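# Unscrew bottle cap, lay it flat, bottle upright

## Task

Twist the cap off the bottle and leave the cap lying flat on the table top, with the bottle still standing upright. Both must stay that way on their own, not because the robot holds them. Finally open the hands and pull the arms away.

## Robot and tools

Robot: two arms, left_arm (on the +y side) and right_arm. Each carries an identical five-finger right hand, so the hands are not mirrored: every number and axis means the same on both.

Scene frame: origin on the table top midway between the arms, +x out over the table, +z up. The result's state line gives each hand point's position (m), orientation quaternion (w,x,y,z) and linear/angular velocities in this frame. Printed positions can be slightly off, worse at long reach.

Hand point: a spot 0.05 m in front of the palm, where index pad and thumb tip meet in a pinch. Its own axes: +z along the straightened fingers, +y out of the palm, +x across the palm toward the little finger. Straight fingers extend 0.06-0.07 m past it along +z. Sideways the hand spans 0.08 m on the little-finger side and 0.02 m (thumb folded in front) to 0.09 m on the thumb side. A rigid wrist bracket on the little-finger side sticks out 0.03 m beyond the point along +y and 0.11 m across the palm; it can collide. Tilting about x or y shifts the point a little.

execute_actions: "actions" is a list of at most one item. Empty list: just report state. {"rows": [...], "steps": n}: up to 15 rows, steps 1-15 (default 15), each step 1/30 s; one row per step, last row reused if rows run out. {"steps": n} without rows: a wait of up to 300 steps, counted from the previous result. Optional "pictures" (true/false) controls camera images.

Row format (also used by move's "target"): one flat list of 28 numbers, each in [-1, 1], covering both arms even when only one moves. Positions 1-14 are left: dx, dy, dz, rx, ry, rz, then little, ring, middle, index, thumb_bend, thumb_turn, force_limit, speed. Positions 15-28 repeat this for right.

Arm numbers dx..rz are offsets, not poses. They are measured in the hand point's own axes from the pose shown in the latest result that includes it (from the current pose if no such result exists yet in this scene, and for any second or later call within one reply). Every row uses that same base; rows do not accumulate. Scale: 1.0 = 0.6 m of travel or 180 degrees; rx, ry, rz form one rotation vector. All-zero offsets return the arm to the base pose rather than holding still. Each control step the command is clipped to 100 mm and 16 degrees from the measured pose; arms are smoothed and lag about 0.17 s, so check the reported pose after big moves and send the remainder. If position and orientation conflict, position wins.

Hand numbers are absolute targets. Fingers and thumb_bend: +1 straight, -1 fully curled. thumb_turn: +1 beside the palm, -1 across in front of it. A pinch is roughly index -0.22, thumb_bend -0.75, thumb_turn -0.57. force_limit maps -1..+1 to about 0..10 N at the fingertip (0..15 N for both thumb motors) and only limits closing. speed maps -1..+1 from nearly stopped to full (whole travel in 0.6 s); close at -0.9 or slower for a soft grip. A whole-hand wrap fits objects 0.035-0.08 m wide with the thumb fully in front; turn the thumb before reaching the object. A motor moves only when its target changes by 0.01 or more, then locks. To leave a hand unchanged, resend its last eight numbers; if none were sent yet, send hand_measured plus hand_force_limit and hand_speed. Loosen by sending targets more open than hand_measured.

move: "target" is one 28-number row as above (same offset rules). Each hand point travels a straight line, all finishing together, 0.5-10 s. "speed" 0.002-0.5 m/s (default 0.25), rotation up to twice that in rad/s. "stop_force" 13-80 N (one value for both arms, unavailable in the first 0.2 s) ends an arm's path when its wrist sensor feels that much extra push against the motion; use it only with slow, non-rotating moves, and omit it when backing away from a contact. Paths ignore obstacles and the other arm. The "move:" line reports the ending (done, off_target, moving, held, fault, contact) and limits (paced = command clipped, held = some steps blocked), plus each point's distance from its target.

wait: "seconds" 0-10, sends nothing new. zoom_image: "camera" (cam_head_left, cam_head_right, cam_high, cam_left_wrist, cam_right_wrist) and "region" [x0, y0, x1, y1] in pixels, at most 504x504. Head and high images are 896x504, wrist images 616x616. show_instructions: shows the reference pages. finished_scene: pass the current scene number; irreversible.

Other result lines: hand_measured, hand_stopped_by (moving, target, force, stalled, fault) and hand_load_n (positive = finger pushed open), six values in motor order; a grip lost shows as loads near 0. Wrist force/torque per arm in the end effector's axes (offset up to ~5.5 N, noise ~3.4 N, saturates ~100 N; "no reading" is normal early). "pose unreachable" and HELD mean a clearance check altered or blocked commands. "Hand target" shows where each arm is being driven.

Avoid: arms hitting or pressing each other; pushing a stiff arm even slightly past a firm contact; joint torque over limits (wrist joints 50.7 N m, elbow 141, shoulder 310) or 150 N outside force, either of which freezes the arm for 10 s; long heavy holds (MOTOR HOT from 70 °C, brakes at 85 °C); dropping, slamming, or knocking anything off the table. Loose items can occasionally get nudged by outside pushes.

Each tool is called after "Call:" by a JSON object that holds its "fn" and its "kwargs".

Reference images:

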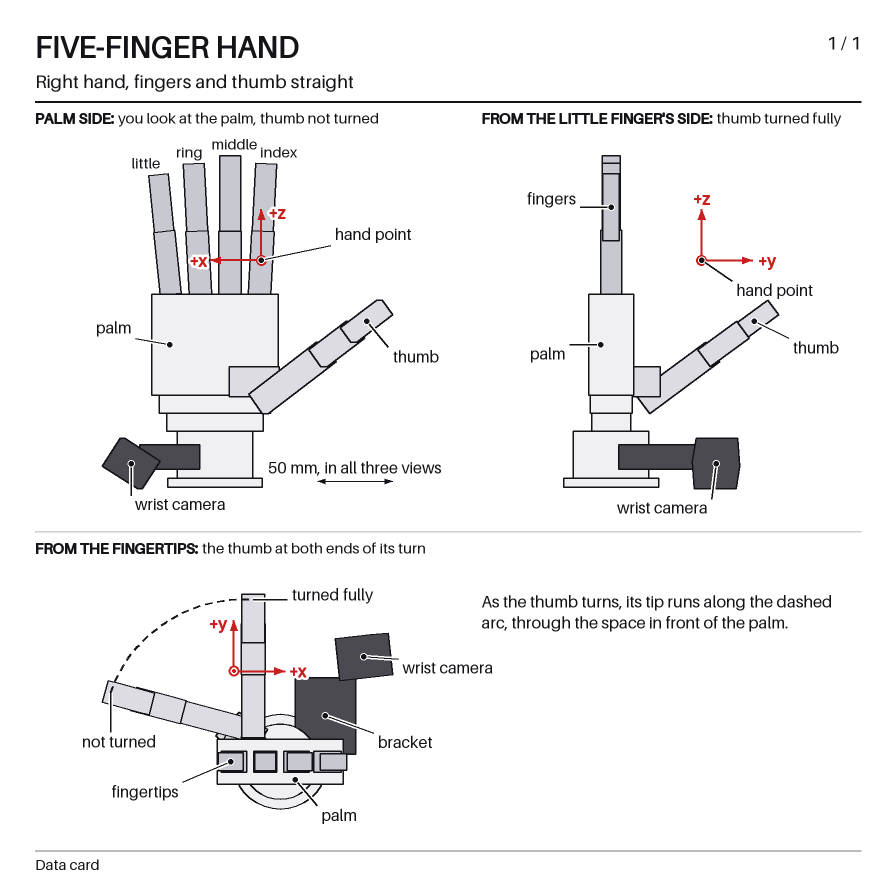

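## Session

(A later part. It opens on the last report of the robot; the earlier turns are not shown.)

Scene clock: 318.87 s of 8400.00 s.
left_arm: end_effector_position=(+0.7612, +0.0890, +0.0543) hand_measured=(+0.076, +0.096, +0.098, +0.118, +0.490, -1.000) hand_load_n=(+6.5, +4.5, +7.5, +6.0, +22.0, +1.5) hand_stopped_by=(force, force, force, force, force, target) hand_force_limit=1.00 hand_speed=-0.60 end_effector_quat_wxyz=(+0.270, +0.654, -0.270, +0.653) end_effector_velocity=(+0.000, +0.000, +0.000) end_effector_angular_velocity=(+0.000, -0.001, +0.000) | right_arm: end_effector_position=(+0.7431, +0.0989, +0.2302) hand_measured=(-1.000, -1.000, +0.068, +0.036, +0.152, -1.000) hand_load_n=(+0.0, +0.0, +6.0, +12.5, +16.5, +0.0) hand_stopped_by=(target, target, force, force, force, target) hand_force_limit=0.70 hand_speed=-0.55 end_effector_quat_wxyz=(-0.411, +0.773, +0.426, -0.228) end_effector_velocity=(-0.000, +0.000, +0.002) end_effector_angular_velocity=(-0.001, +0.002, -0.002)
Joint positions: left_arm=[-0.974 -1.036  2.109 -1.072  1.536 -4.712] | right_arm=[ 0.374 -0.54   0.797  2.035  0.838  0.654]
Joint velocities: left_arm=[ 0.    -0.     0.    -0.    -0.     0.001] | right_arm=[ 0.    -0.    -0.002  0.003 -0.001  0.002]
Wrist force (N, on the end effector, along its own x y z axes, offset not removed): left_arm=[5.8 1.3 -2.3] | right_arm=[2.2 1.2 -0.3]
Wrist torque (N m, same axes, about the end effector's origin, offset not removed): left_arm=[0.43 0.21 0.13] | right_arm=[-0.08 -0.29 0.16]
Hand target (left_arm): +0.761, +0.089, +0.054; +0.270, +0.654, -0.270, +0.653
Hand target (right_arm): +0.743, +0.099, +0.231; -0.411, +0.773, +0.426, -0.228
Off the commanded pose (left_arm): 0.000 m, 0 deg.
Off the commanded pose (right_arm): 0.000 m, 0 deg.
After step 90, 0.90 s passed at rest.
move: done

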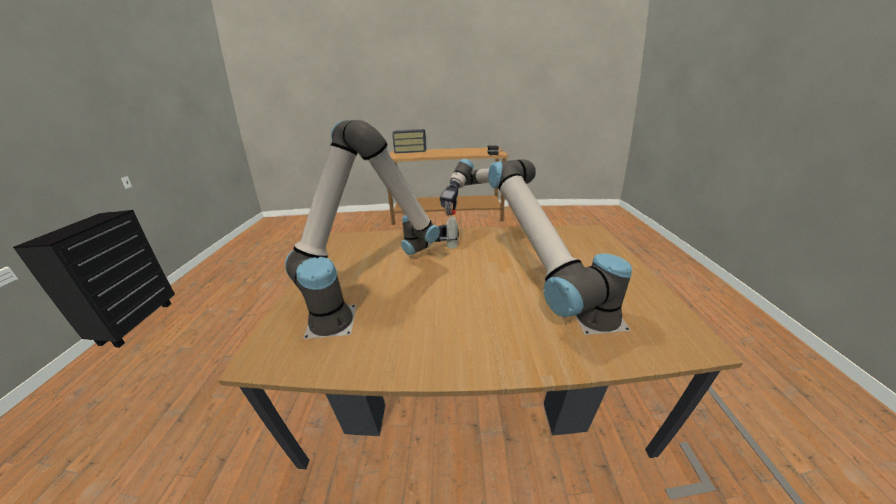

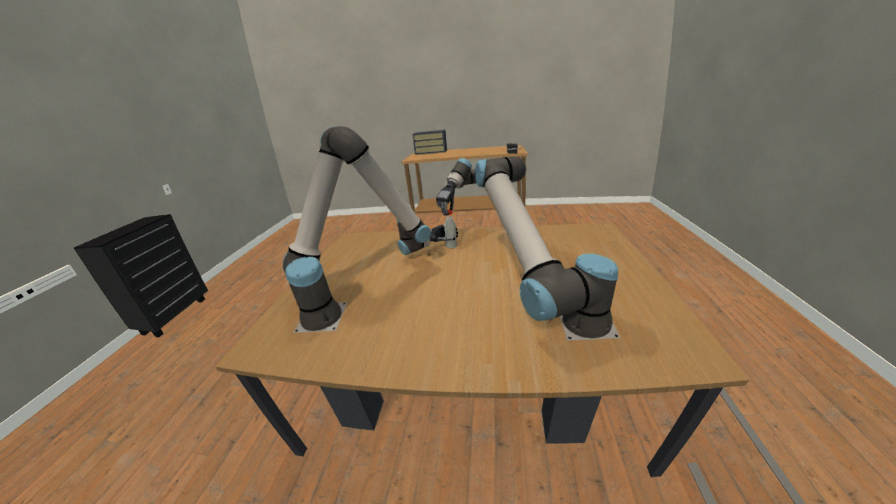

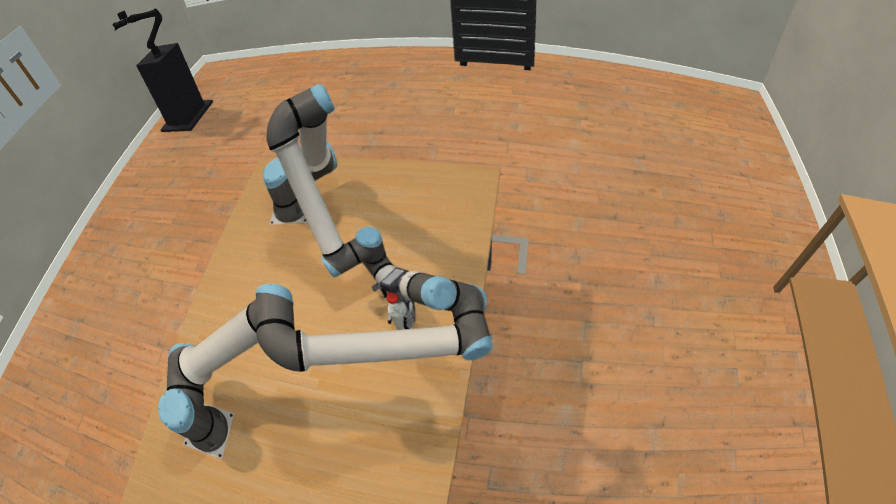

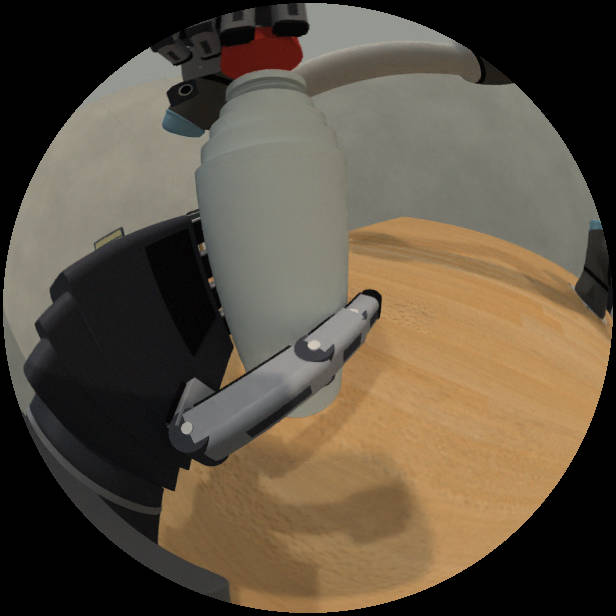

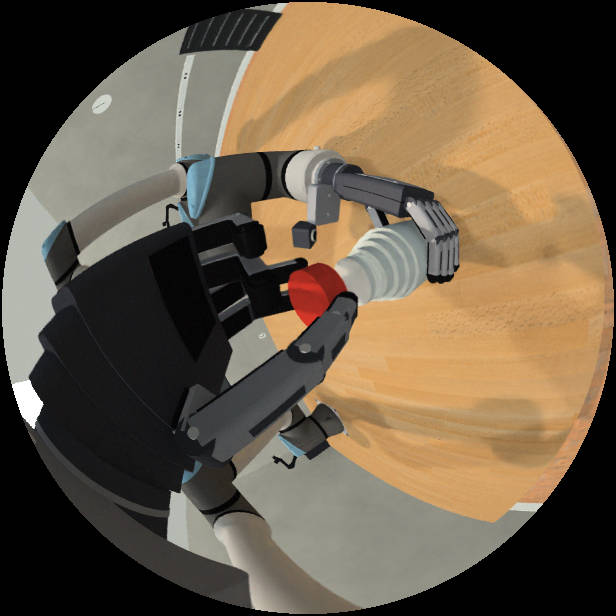

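Call:
{"fn": "move", "kwargs": {"target": [0,0,0,0,0,0,1,1,1,1,1,-1,1,-0.6,-0.42,0,0,0.002,0.461,0.310,-1,-1,-0.5,-0.5,-0.8,-1,0.7,-0.55], "speed": 0.3}}

Call:
{"fn": "move", "kwargs": {"target": [0.05,-0.02,-0.33,0,0,0,1,1,1,1,1,-1,1,-0.6,0,0.26,0.175,0,0,0,-1,-1,-0.5,-0.5,-0.8,-1,0.7,-0.55], "speed": 0.15}}

Call:
{"fn": "move", "kwargs": {"target": [0,0,0,0,0,0,1,1,1,1,1,-1,1,-0.6,0,0.0415,0.028,0,0,0,-1,-1,-0.5,-0.5,-0.8,-1,0.7,-0.55], "speed": 0.006, "stop_force": 13}}

Scene clock: 331.27 s of 8400.00 s.
left_arm: end_effector_position=(+0.7612, +0.0890, +0.0543) hand_measured=(+1.000, +1.000, +1.000, +1.000, +1.000, -1.000) hand_load_n=(+0.0, +0.0, +0.0, +0.0, +0.0, +0.0) hand_stopped_by=(target, target, target, target, target, target) hand_force_limit=1.00 hand_speed=-0.60 end_effector_quat_wxyz=(+0.270, +0.654, -0.270, +0.653) end_effector_velocity=(-0.001, -0.001, -0.001) end_effector_angular_velocity=(+0.002, +0.000, -0.002) | right_arm: end_effector_position=(+0.6090, -0.1143, +0.2309) hand_measured=(-1.000, -1.000, +0.068, +0.036, +0.152, -1.000) hand_load_n=(+0.0, +0.0, +6.0, +12.5, +16.5, +0.0) hand_stopped_by=(target, target, force, force, force, target) hand_force_limit=0.70 hand_speed=-0.55 end_effector_quat_wxyz=(-0.440, +0.823, -0.317, +0.167) end_effector_velocity=(-0.001, -0.002, +0.000) end_effector_angular_velocity=(-0.002, -0.002, -0.015)
Joint positions: left_arm=[-0.974 -1.036  2.109 -1.072  1.536 -4.712] | right_arm=[ 0.11  -1.501  2.     0.233  0.986  2.687]
Joint velocities: left_arm=[-0.002  0.002 -0.001 -0.     0.     0.001] | right_arm=[ 0.002 -0.008  0.007 -0.007  0.014  0.012]
Wrist force (N, on the end effector, along its own x y z axes, offset not removed): left_arm=[1.9 1.5 -0.4] | right_arm=[-0.4 0.4 -1.2]
Wrist torque (N m, same axes, about the end effector's origin, offset not removed): left_arm=[0.48 -0.05 0.46] | right_arm=[-0.14 0.18 -0.10]
Hand target (left_arm): +0.761, +0.089, +0.054; +0.270, +0.654, -0.270, +0.653
Hand target (right_arm): +0.609, -0.114, +0.231; -0.440, +0.823, -0.318, +0.167
Off the commanded pose (left_arm): 0.000 m, 0 deg.
Off the commanded pose (right_arm): 0.000 m, 0 deg.
After step 90, 5.90 s passed at rest.
move: done

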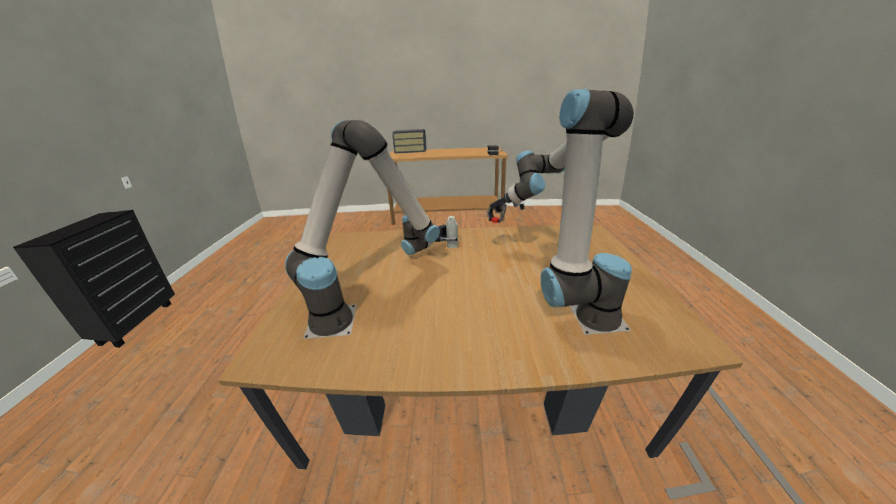

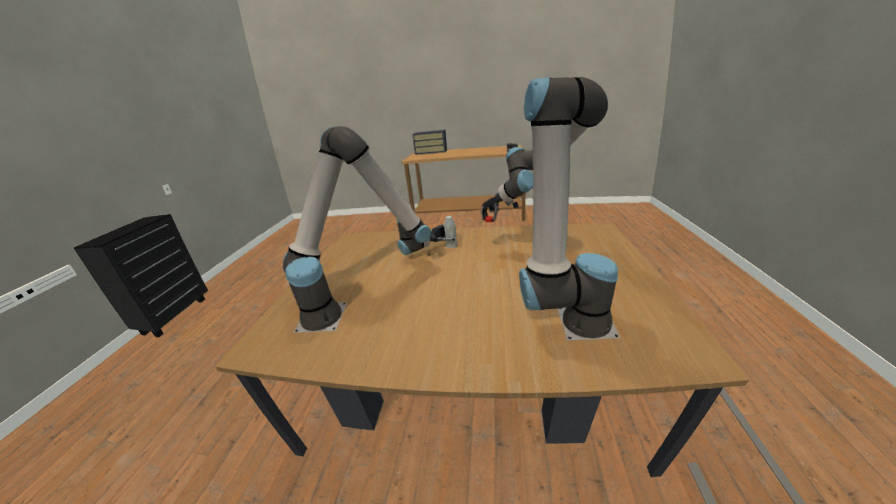

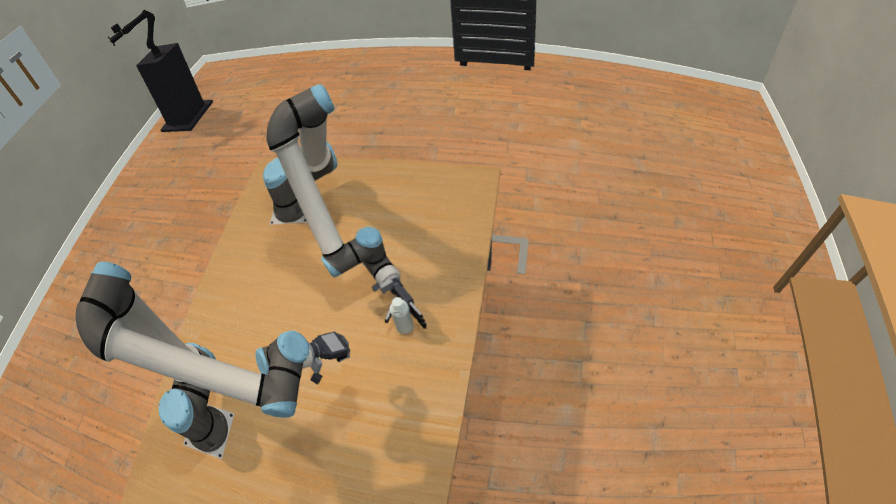

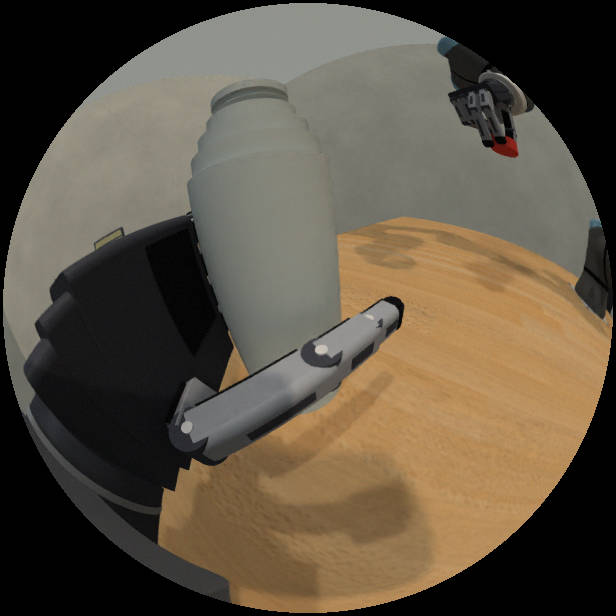

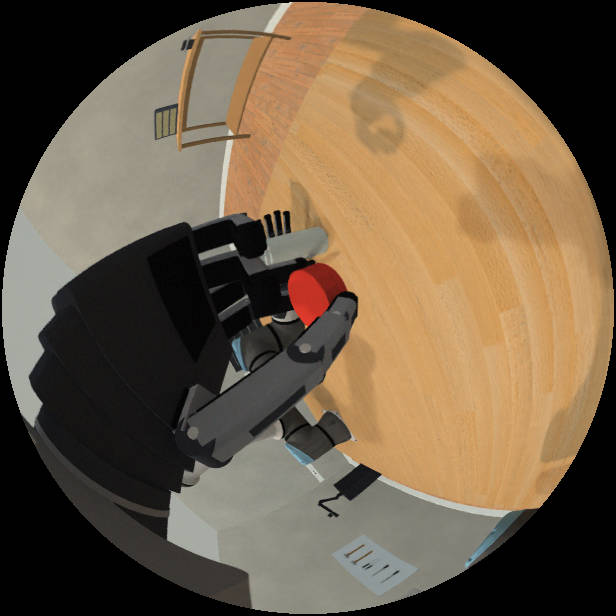

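Scene clock: 333.20 s of 8400.00 s.
left_arm: end_effector_position=(+0.6298, +0.2371, +0.0843) hand_measured=(+1.000, +1.000, +1.000, +1.000, +1.000, -1.000) hand_load_n=(+0.0, +0.0, +0.0, +0.0, +0.0, +0.0) hand_stopped_by=(target, target, target, target, target, target) hand_force_limit=1.00 hand_speed=-0.60 end_effector_quat_wxyz=(+0.270, +0.654, -0.270, +0.653) end_effector_velocity=(-0.002, +0.002, +0.000) end_effector_angular_velocity=(-0.000, +0.001, +0.001) | right_arm: end_effector_position=(+0.6087, -0.1138, +0.0432) hand_measured=(-1.000, -1.000, +0.068, +0.036, +0.152, -1.000) hand_load_n=(+0.0, +0.0, +6.0, +12.5, +16.5, +0.0) hand_stopped_by=(target, target, force, force, force, target) hand_force_limit=0.70 hand_speed=-0.55 end_effector_quat_wxyz=(-0.440, +0.823, -0.317, +0.167) end_effector_velocity=(+0.000, +0.000, -0.002) end_effector_angular_velocity=(-0.000, -0.001, -0.000)
Joint positions: left_arm=[-0.96  -1.275  2.468 -1.192  1.55  -4.712] | right_arm=[ 0.111 -1.28   2.149 -0.138  0.987  2.688]
Joint velocities: left_arm=[ 0.001 -0.004  0.005 -0.001  0.    -0.001] | right_arm=[ 0.     0.003  0.001 -0.005  0.001  0.   ]
Wrist force (N, on the end effector, along its own x y z axes, offset not removed): left_arm=[2.1 2.5 1.3] | right_arm=[0.5 0.2 -3.6]
Wrist torque (N m, same axes, about the end effector's origin, offset not removed): left_arm=[0.57 -0.17 0.45] | right_arm=[-0.02 0.12 -0.08]
Hand target (left_arm): +0.630, +0.237, +0.084; +0.270, +0.654, -0.270, +0.653
Hand target (right_arm): +0.609, -0.114, +0.043; -0.440, +0.823, -0.317, +0.167
Off the commanded pose (left_arm): 0.000 m, 0 deg.
Off the commanded pose (right_arm): 0.000 m, 0 deg.
move: done

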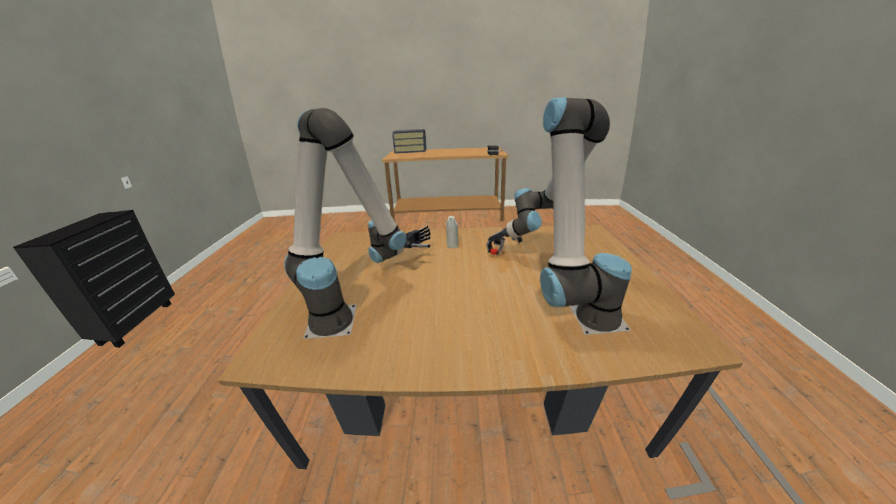

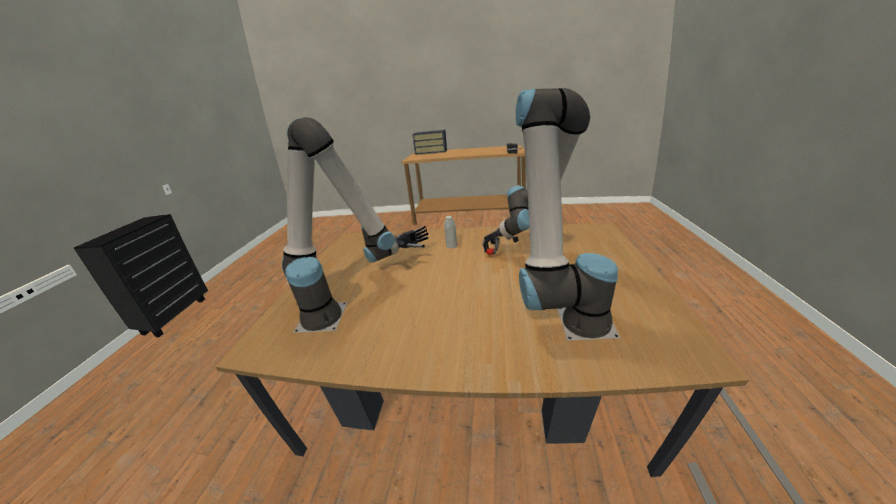

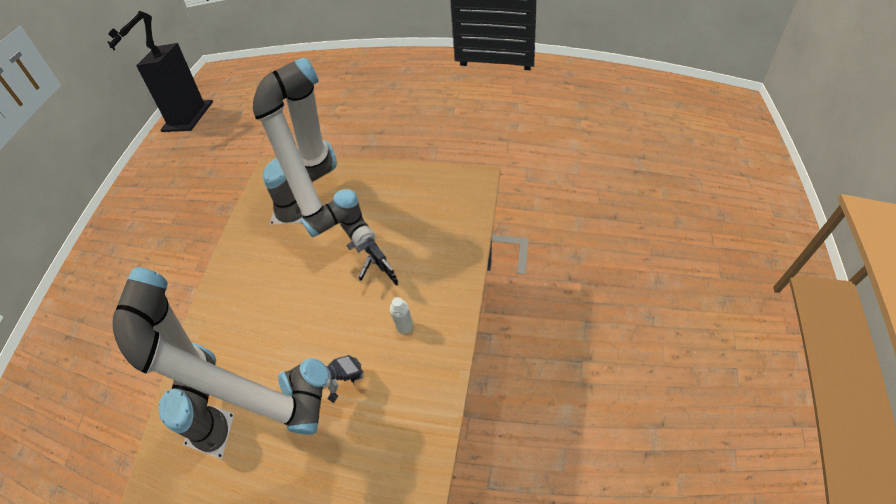

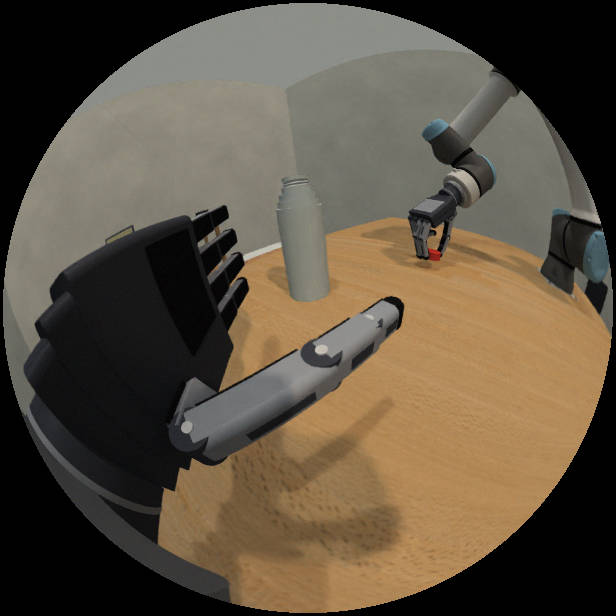

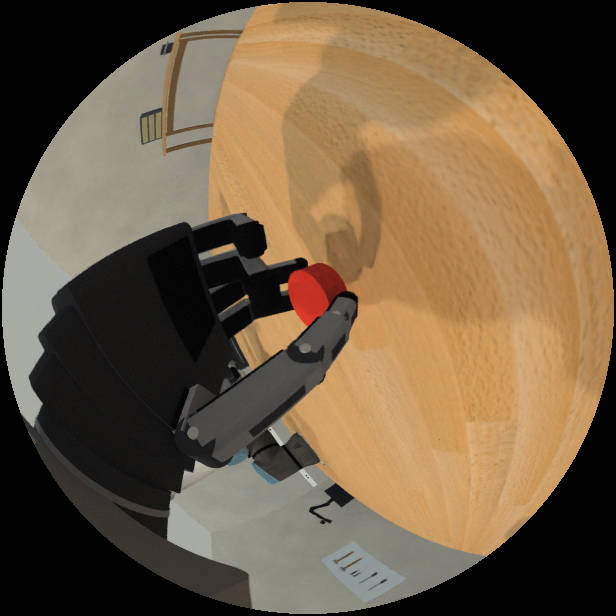

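Scene clock: 337.03 s of 8400.00 s.
left_arm: end_effector_position=(+0.6298, +0.2371, +0.0844) hand_measured=(+1.000, +1.000, +1.000, +1.000, +1.000, -1.000) hand_load_n=(+0.0, +0.0, +0.0, +0.0, +0.0, +0.0) hand_stopped_by=(target, target, target, target, target, target) hand_force_limit=1.00 hand_speed=-0.60 end_effector_quat_wxyz=(+0.270, +0.654, -0.270, +0.653) end_effector_velocity=(-0.000, -0.000, -0.000) end_effector_angular_velocity=(+0.001, +0.000, -0.001) | right_arm: end_effector_position=(+0.6087, -0.1137, +0.0225) hand_measured=(-1.000, -1.000, +0.068, +0.036, +0.152, -1.000) hand_load_n=(+0.0, +0.0, +4.5, +11.0, +17.5, +0.5) hand_stopped_by=(target, target, force, force, force, target) hand_force_limit=0.70 hand_speed=-0.55 end_effector_quat_wxyz=(-0.440, +0.823, -0.317, +0.167) end_effector_velocity=(-0.001, -0.000, +0.001) end_effector_angular_velocity=(-0.001, +0.001, +0.001)
Joint positions: left_arm=[-0.96  -1.275  2.468 -1.192  1.55  -4.712] | right_arm=[ 0.112 -1.249  2.159 -0.18   0.987  2.688]
Joint velocities: left_arm=[-0.     0.    -0.     0.001  0.     0.   ] | right_arm=[ 0.    -0.002 -0.     0.004  0.    -0.002]
Wrist force (N, on the end effector, along its own x y z axes, offset not removed): left_arm=[1.1 1.1 0.7] | right_arm=[-1.1 -18.6 -16.7]
Wrist torque (N m, same axes, about the end effector's origin, offset not removed): left_arm=[0.37 0.02 0.44] | right_arm=[0.53 0.23 -0.28]
Hand target (left_arm): +0.630, +0.237, +0.084; +0.270, +0.654, -0.270, +0.653
Hand target (right_arm): +0.609, -0.114, +0.023; -0.440, +0.823, -0.317, +0.167
Off the commanded pose (left_arm): 0.000 m, 0 deg.
Off the commanded pose (right_arm): 0.009 m, 0 deg.
move: contact (right_arm)

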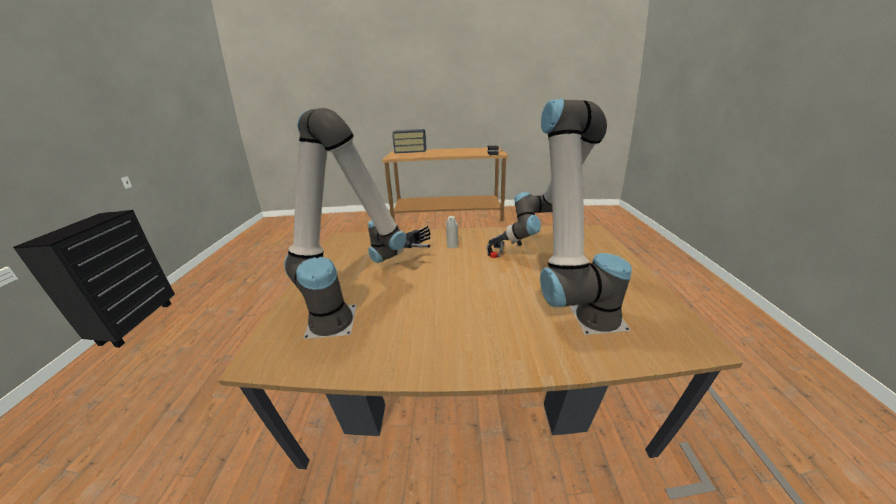

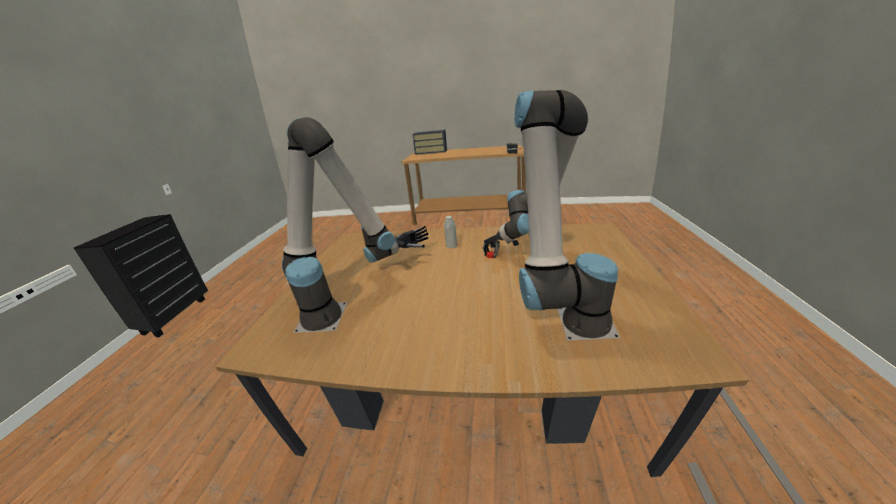

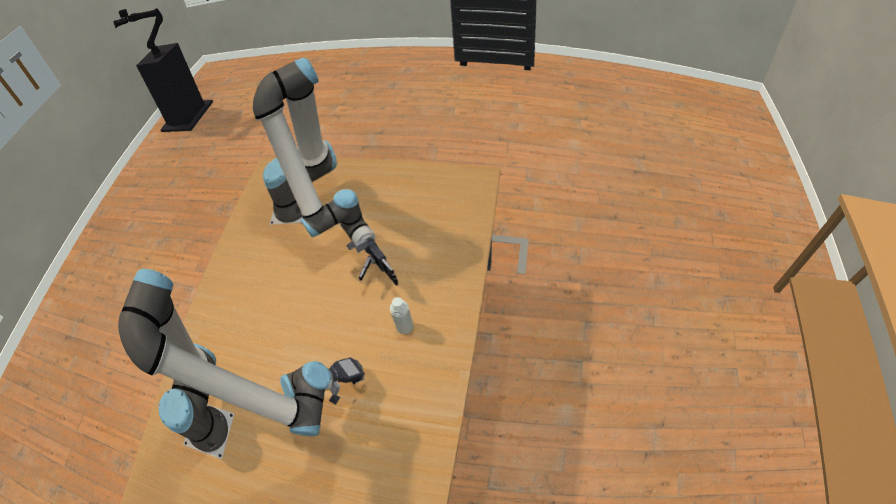

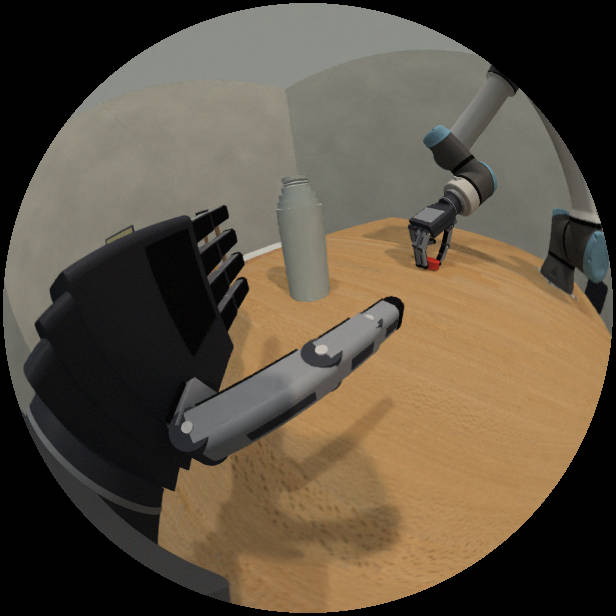

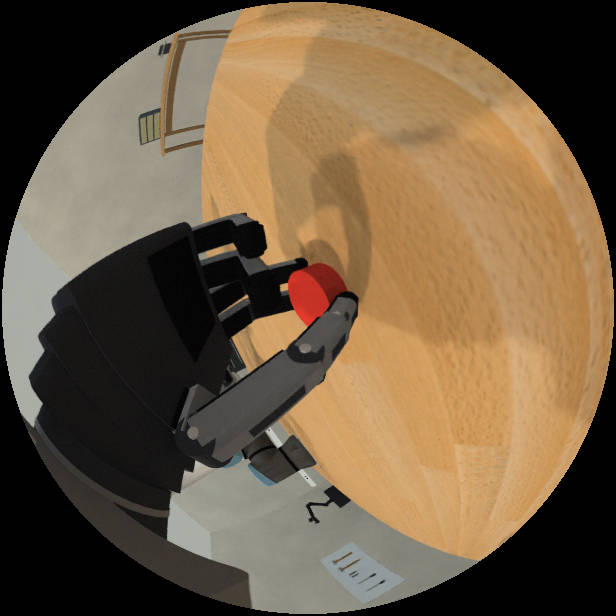

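Call:
{"fn": "execute_actions", "kwargs": {"actions": [{"rows":[[0,0,0,0,0,0,1,1,1,1,1,-1,1,-0.6,0,-0.002,-0.0015,0,0,0,-1,-1,0.33,0.32,0.3,-1,0.8,0]],"steps":12}]}}

Call:
{"fn": "move", "kwargs": {"target": [0,0,0,0,0,0,1,1,1,1,1,-1,1,-0.6,0,-0.25,-0.17,0,0,0,-1,-1,0.33,0.32,0.3,-1,0.8,0], "speed": 0.15}}

Scene clock: 361.30 s of 8400.00 s.
left_arm: end_effector_position=(+0.6298, +0.2371, +0.0844) hand_measured=(+1.000, +1.000, +1.000, +1.000, +1.000, -1.000) hand_load_n=(+0.0, +0.0, +0.0, +0.0, +0.0, +0.0) hand_stopped_by=(target, target, target, target, target, target) hand_force_limit=1.00 hand_speed=-0.60 end_effector_quat_wxyz=(+0.270, +0.654, -0.270, +0.653) end_effector_velocity=(+0.001, +0.001, -0.001) end_effector_angular_velocity=(+0.000, +0.001, +0.003) | right_arm: end_effector_position=(+0.6086, -0.1138, +0.0239) hand_measured=(-1.000, -1.000, +0.330, +0.320, +0.300, -1.000) hand_load_n=(+0.0, +0.0, +0.0, +0.0, +0.0, +0.0) hand_stopped_by=(target, target, target, target, target, target) hand_force_limit=0.80 hand_speed=0.00 end_effector_quat_wxyz=(-0.440, +0.823, -0.317, +0.167) end_effector_velocity=(-0.000, -0.000, +0.000) end_effector_angular_velocity=(-0.000, +0.001, -0.000)
Joint positions: left_arm=[-0.96  -1.275  2.468 -1.192  1.55  -4.712] | right_arm=[ 0.111 -1.251  2.159 -0.177  0.987  2.688]
Joint velocities: left_arm=[ 0.002  0.001  0.     0.    -0.    -0.001] | right_arm=[-0.    -0.001 -0.     0.002  0.    -0.   ]
Wrist force (N, on the end effector, along its own x y z axes, offset not removed): left_arm=[1.3 3.3 0.7] | right_arm=[-0.2 0.0 -1.7]
Wrist torque (N m, same axes, about the end effector's origin, offset not removed): left_arm=[0.76 -0.01 0.44] | right_arm=[-0.09 0.06 -0.15]
Hand target (left_arm): +0.630, +0.237, +0.084; +0.270, +0.654, -0.270, +0.653
Hand target (right_arm): +0.609, -0.114, +0.024; -0.440, +0.823, -0.317, +0.167
Off the commanded pose (left_arm): 0.000 m, 0 deg.
Off the commanded pose (right_arm): 0.000 m, 0 deg.
Steps of this call (steps 1 to 90: nothing new was sent; then 20.87 s passed at rest; steps 91 to 102: all 12 steps of this action). Readings (end_effector_position | what the end effector reports):
91: left_arm (+0.6298, +0.2371, +0.0844) | right_arm (+0.6087, -0.1137, +0.0229) | left_arm hand_measured=(+1.000, +1.000, +1.000, +1.000, +1.000, -1.000) hand_load_n=(+0.0, +0.0, +0.0, +0.0, +0.0, +0.0) hand_stopped_by=(target, target, target, target, target, target) hand_force_limit=1.00 hand_speed=-0.60 | right_arm hand_measured=(-1.000, -1.000, +0.068, +0.036, +0.152, -1.000) hand_load_n=(+0.0, +0.0, +5.5, +12.0, +16.5, +0.5) hand_stopped_by=(target, target, moving, moving, moving, target) hand_force_limit=0.80 hand_speed=0.00
92: left_arm (+0.6298, +0.2371, +0.0844) | right_arm (+0.6087, -0.1137, +0.0231) | left_arm hand_measured=(+1.000, +1.000, +1.000, +1.000, +1.000, -1.000) hand_load_n=(+0.0, +0.0, +0.0, +0.0, +0.0, +0.0) hand_stopped_by=(target, target, target, target, target, target) hand_force_limit=1.00 hand_speed=-0.60 | right_arm hand_measured=(-1.000, -1.000, +0.068, +0.036, +0.152, -1.000) hand_load_n=(+0.0, +0.0, +5.5, +12.0, +16.5, +0.5) hand_stopped_by=(target, target, moving, moving, moving, target) hand_force_limit=0.80 hand_speed=0.00
94: left_arm (+0.6298, +0.2371, +0.0844) | right_arm (+0.6086, -0.1138, +0.0234) | left_arm hand_measured=(+1.000, +1.000, +1.000, +1.000, +1.000, -1.000) hand_load_n=(+0.0, +0.0, +0.0, +0.0, +0.0, +0.0) hand_stopped_by=(target, target, target, target, target, target) hand_force_limit=1.00 hand_speed=-0.60 | right_arm hand_measured=(-1.000, -1.000, +0.116, +0.084, +0.176, -1.000) hand_load_n=(+0.0, +0.0, -6.5, +1.0, +1.0, +0.0) hand_stopped_by=(target, target, moving, moving, moving, target) hand_force_limit=0.80 hand_speed=0.00
98: left_arm (+0.6298, +0.2371, +0.0844) | right_arm (+0.6086, -0.1138, +0.0238) | left_arm hand_measured=(+1.000, +1.000, +1.000, +1.000, +1.000, -1.000) hand_load_n=(+0.0, +0.0, +0.0, +0.0, +0.0, +0.0) hand_stopped_by=(target, target, target, target, target, target) hand_force_limit=1.00 hand_speed=-0.60 | right_arm hand_measured=(-1.000, -1.000, +0.326, +0.306, +0.298, -1.000) hand_load_n=(+0.0, +0.0, +0.0, +0.0, +0.0, +0.0) hand_stopped_by=(target, target, moving, moving, moving, target) hand_force_limit=0.80 hand_speed=0.00
102: the state above

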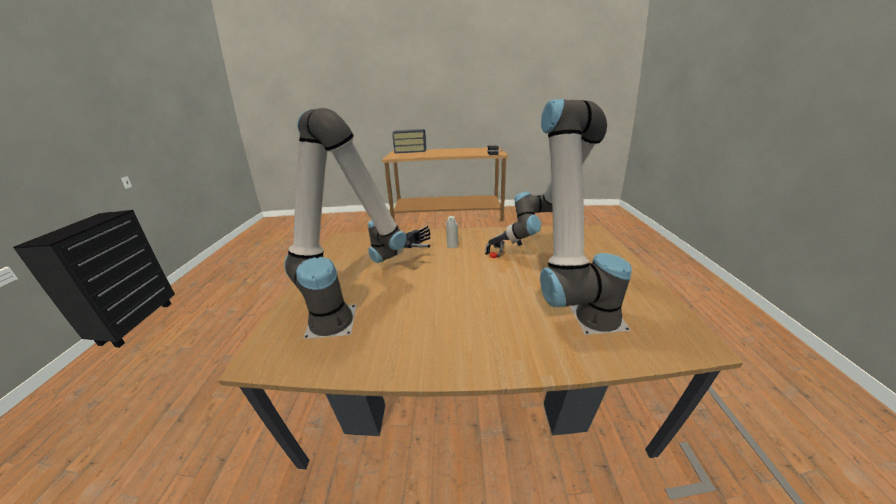

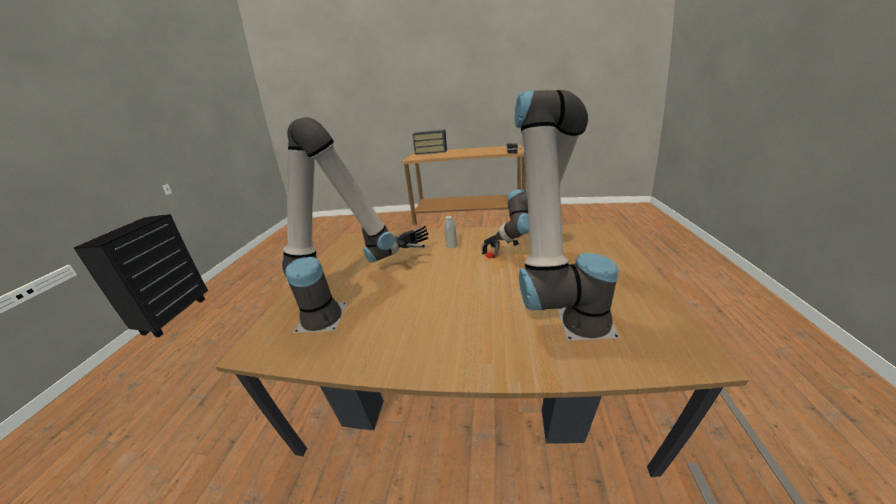

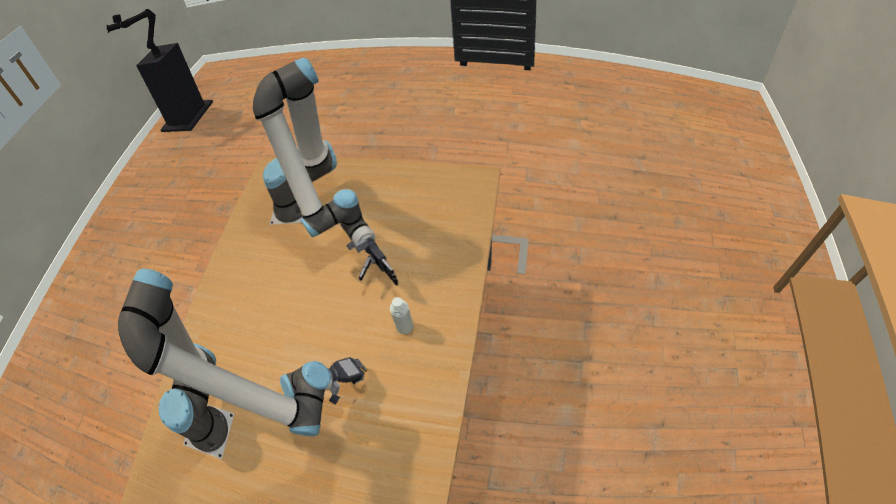

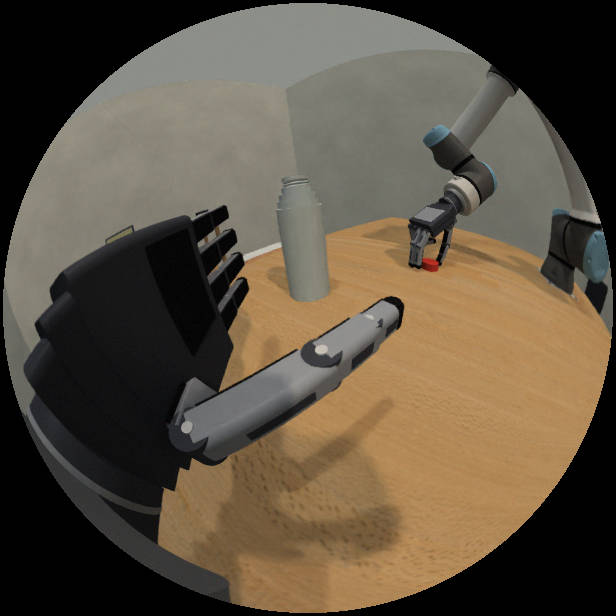

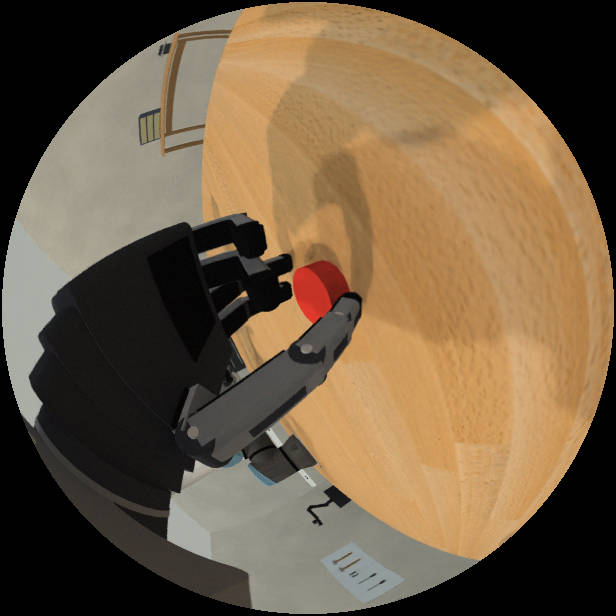

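Scene clock: 363.33 s of 8400.00 s.
left_arm: end_effector_position=(+0.6298, +0.2371, +0.0844) hand_measured=(+1.000, +1.000, +1.000, +1.000, +1.000, -1.000) hand_load_n=(+0.0, +0.0, +0.0, +0.0, +0.0, +0.0) hand_stopped_by=(target, target, target, target, target, target) hand_force_limit=1.00 hand_speed=-0.60 end_effector_quat_wxyz=(+0.270, +0.654, -0.270, +0.653) end_effector_velocity=(+0.001, +0.001, +0.001) end_effector_angular_velocity=(-0.003, -0.000, +0.002) | right_arm: end_effector_position=(+0.6084, -0.1149, +0.2049) hand_measured=(-1.000, -1.000, +0.330, +0.320, +0.300, -1.000) hand_load_n=(+0.0, +0.0, +0.0, +0.0, +0.0, +0.0) hand_stopped_by=(target, target, target, target, target, target) hand_force_limit=0.80 hand_speed=0.00 end_effector_quat_wxyz=(-0.440, +0.823, -0.317, +0.167) end_effector_velocity=(+0.000, +0.000, +0.003) end_effector_angular_velocity=(+0.001, +0.001, +0.001)
Joint positions: left_arm=[-0.96  -1.275  2.468 -1.192  1.55  -4.712] | right_arm=[ 0.109 -1.479  2.028  0.183  0.985  2.686]
Joint velocities: left_arm=[ 0.002 -0.001 -0.    -0.001 -0.    -0.002] | right_arm=[-0.    -0.002 -0.003  0.006 -0.001 -0.   ]
Wrist force (N, on the end effector, along its own x y z axes, offset not removed): left_arm=[1.1 3.2 1.3] | right_arm=[0.1 1.2 -1.4]
Wrist torque (N m, same axes, about the end effector's origin, offset not removed): left_arm=[0.69 -0.02 0.37] | right_arm=[0.02 -0.04 -0.09]
Hand target (left_arm): +0.630, +0.237, +0.084; +0.270, +0.654, -0.270, +0.653
Hand target (right_arm): +0.608, -0.115, +0.205; -0.440, +0.823, -0.317, +0.167
Off the commanded pose (left_arm): 0.000 m, 0 deg.
Off the commanded pose (right_arm): 0.001 m, 0 deg.
move: done

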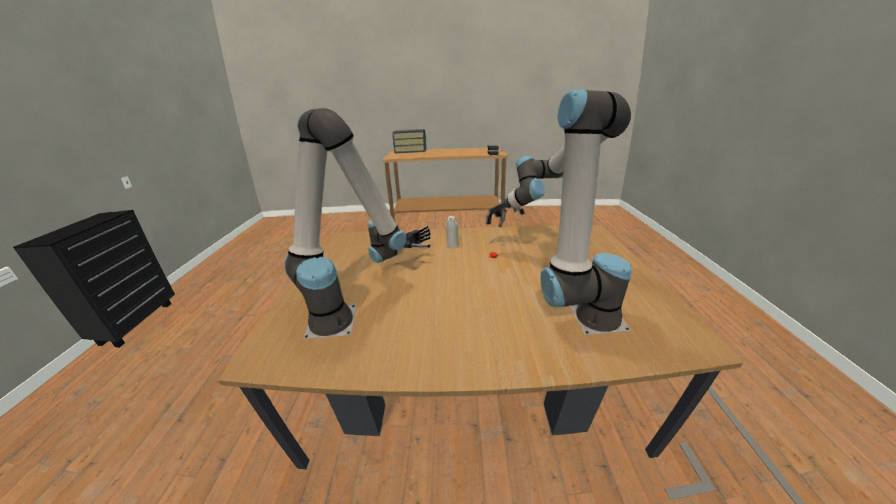

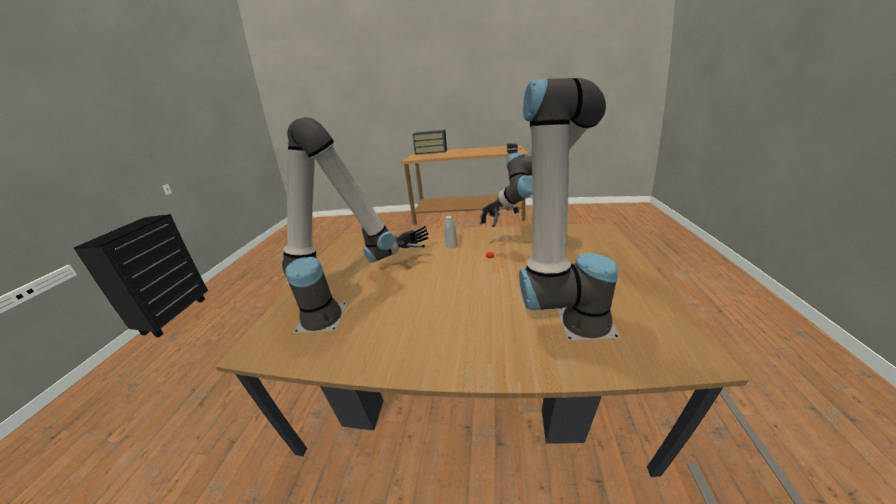

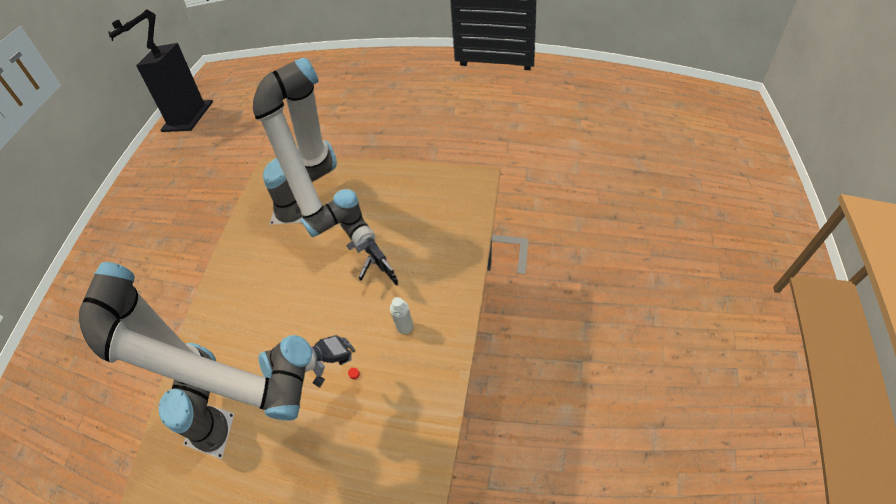

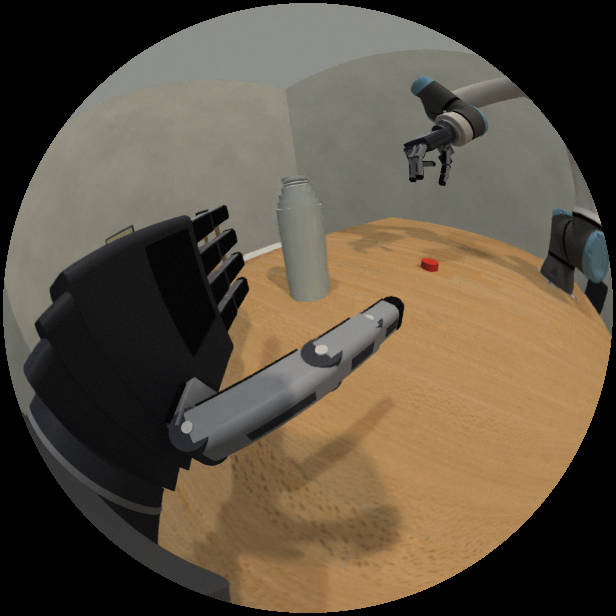

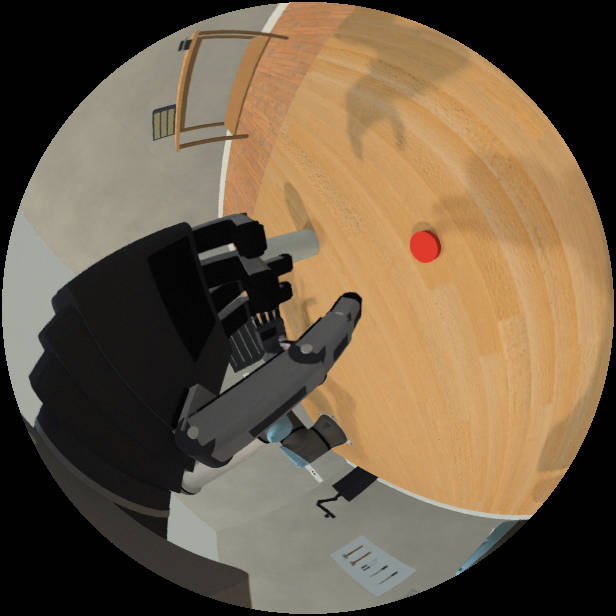

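Call:
{"fn": "finished_scene", "kwargs": {"scene": 1}}

The scene is finished: the task was done.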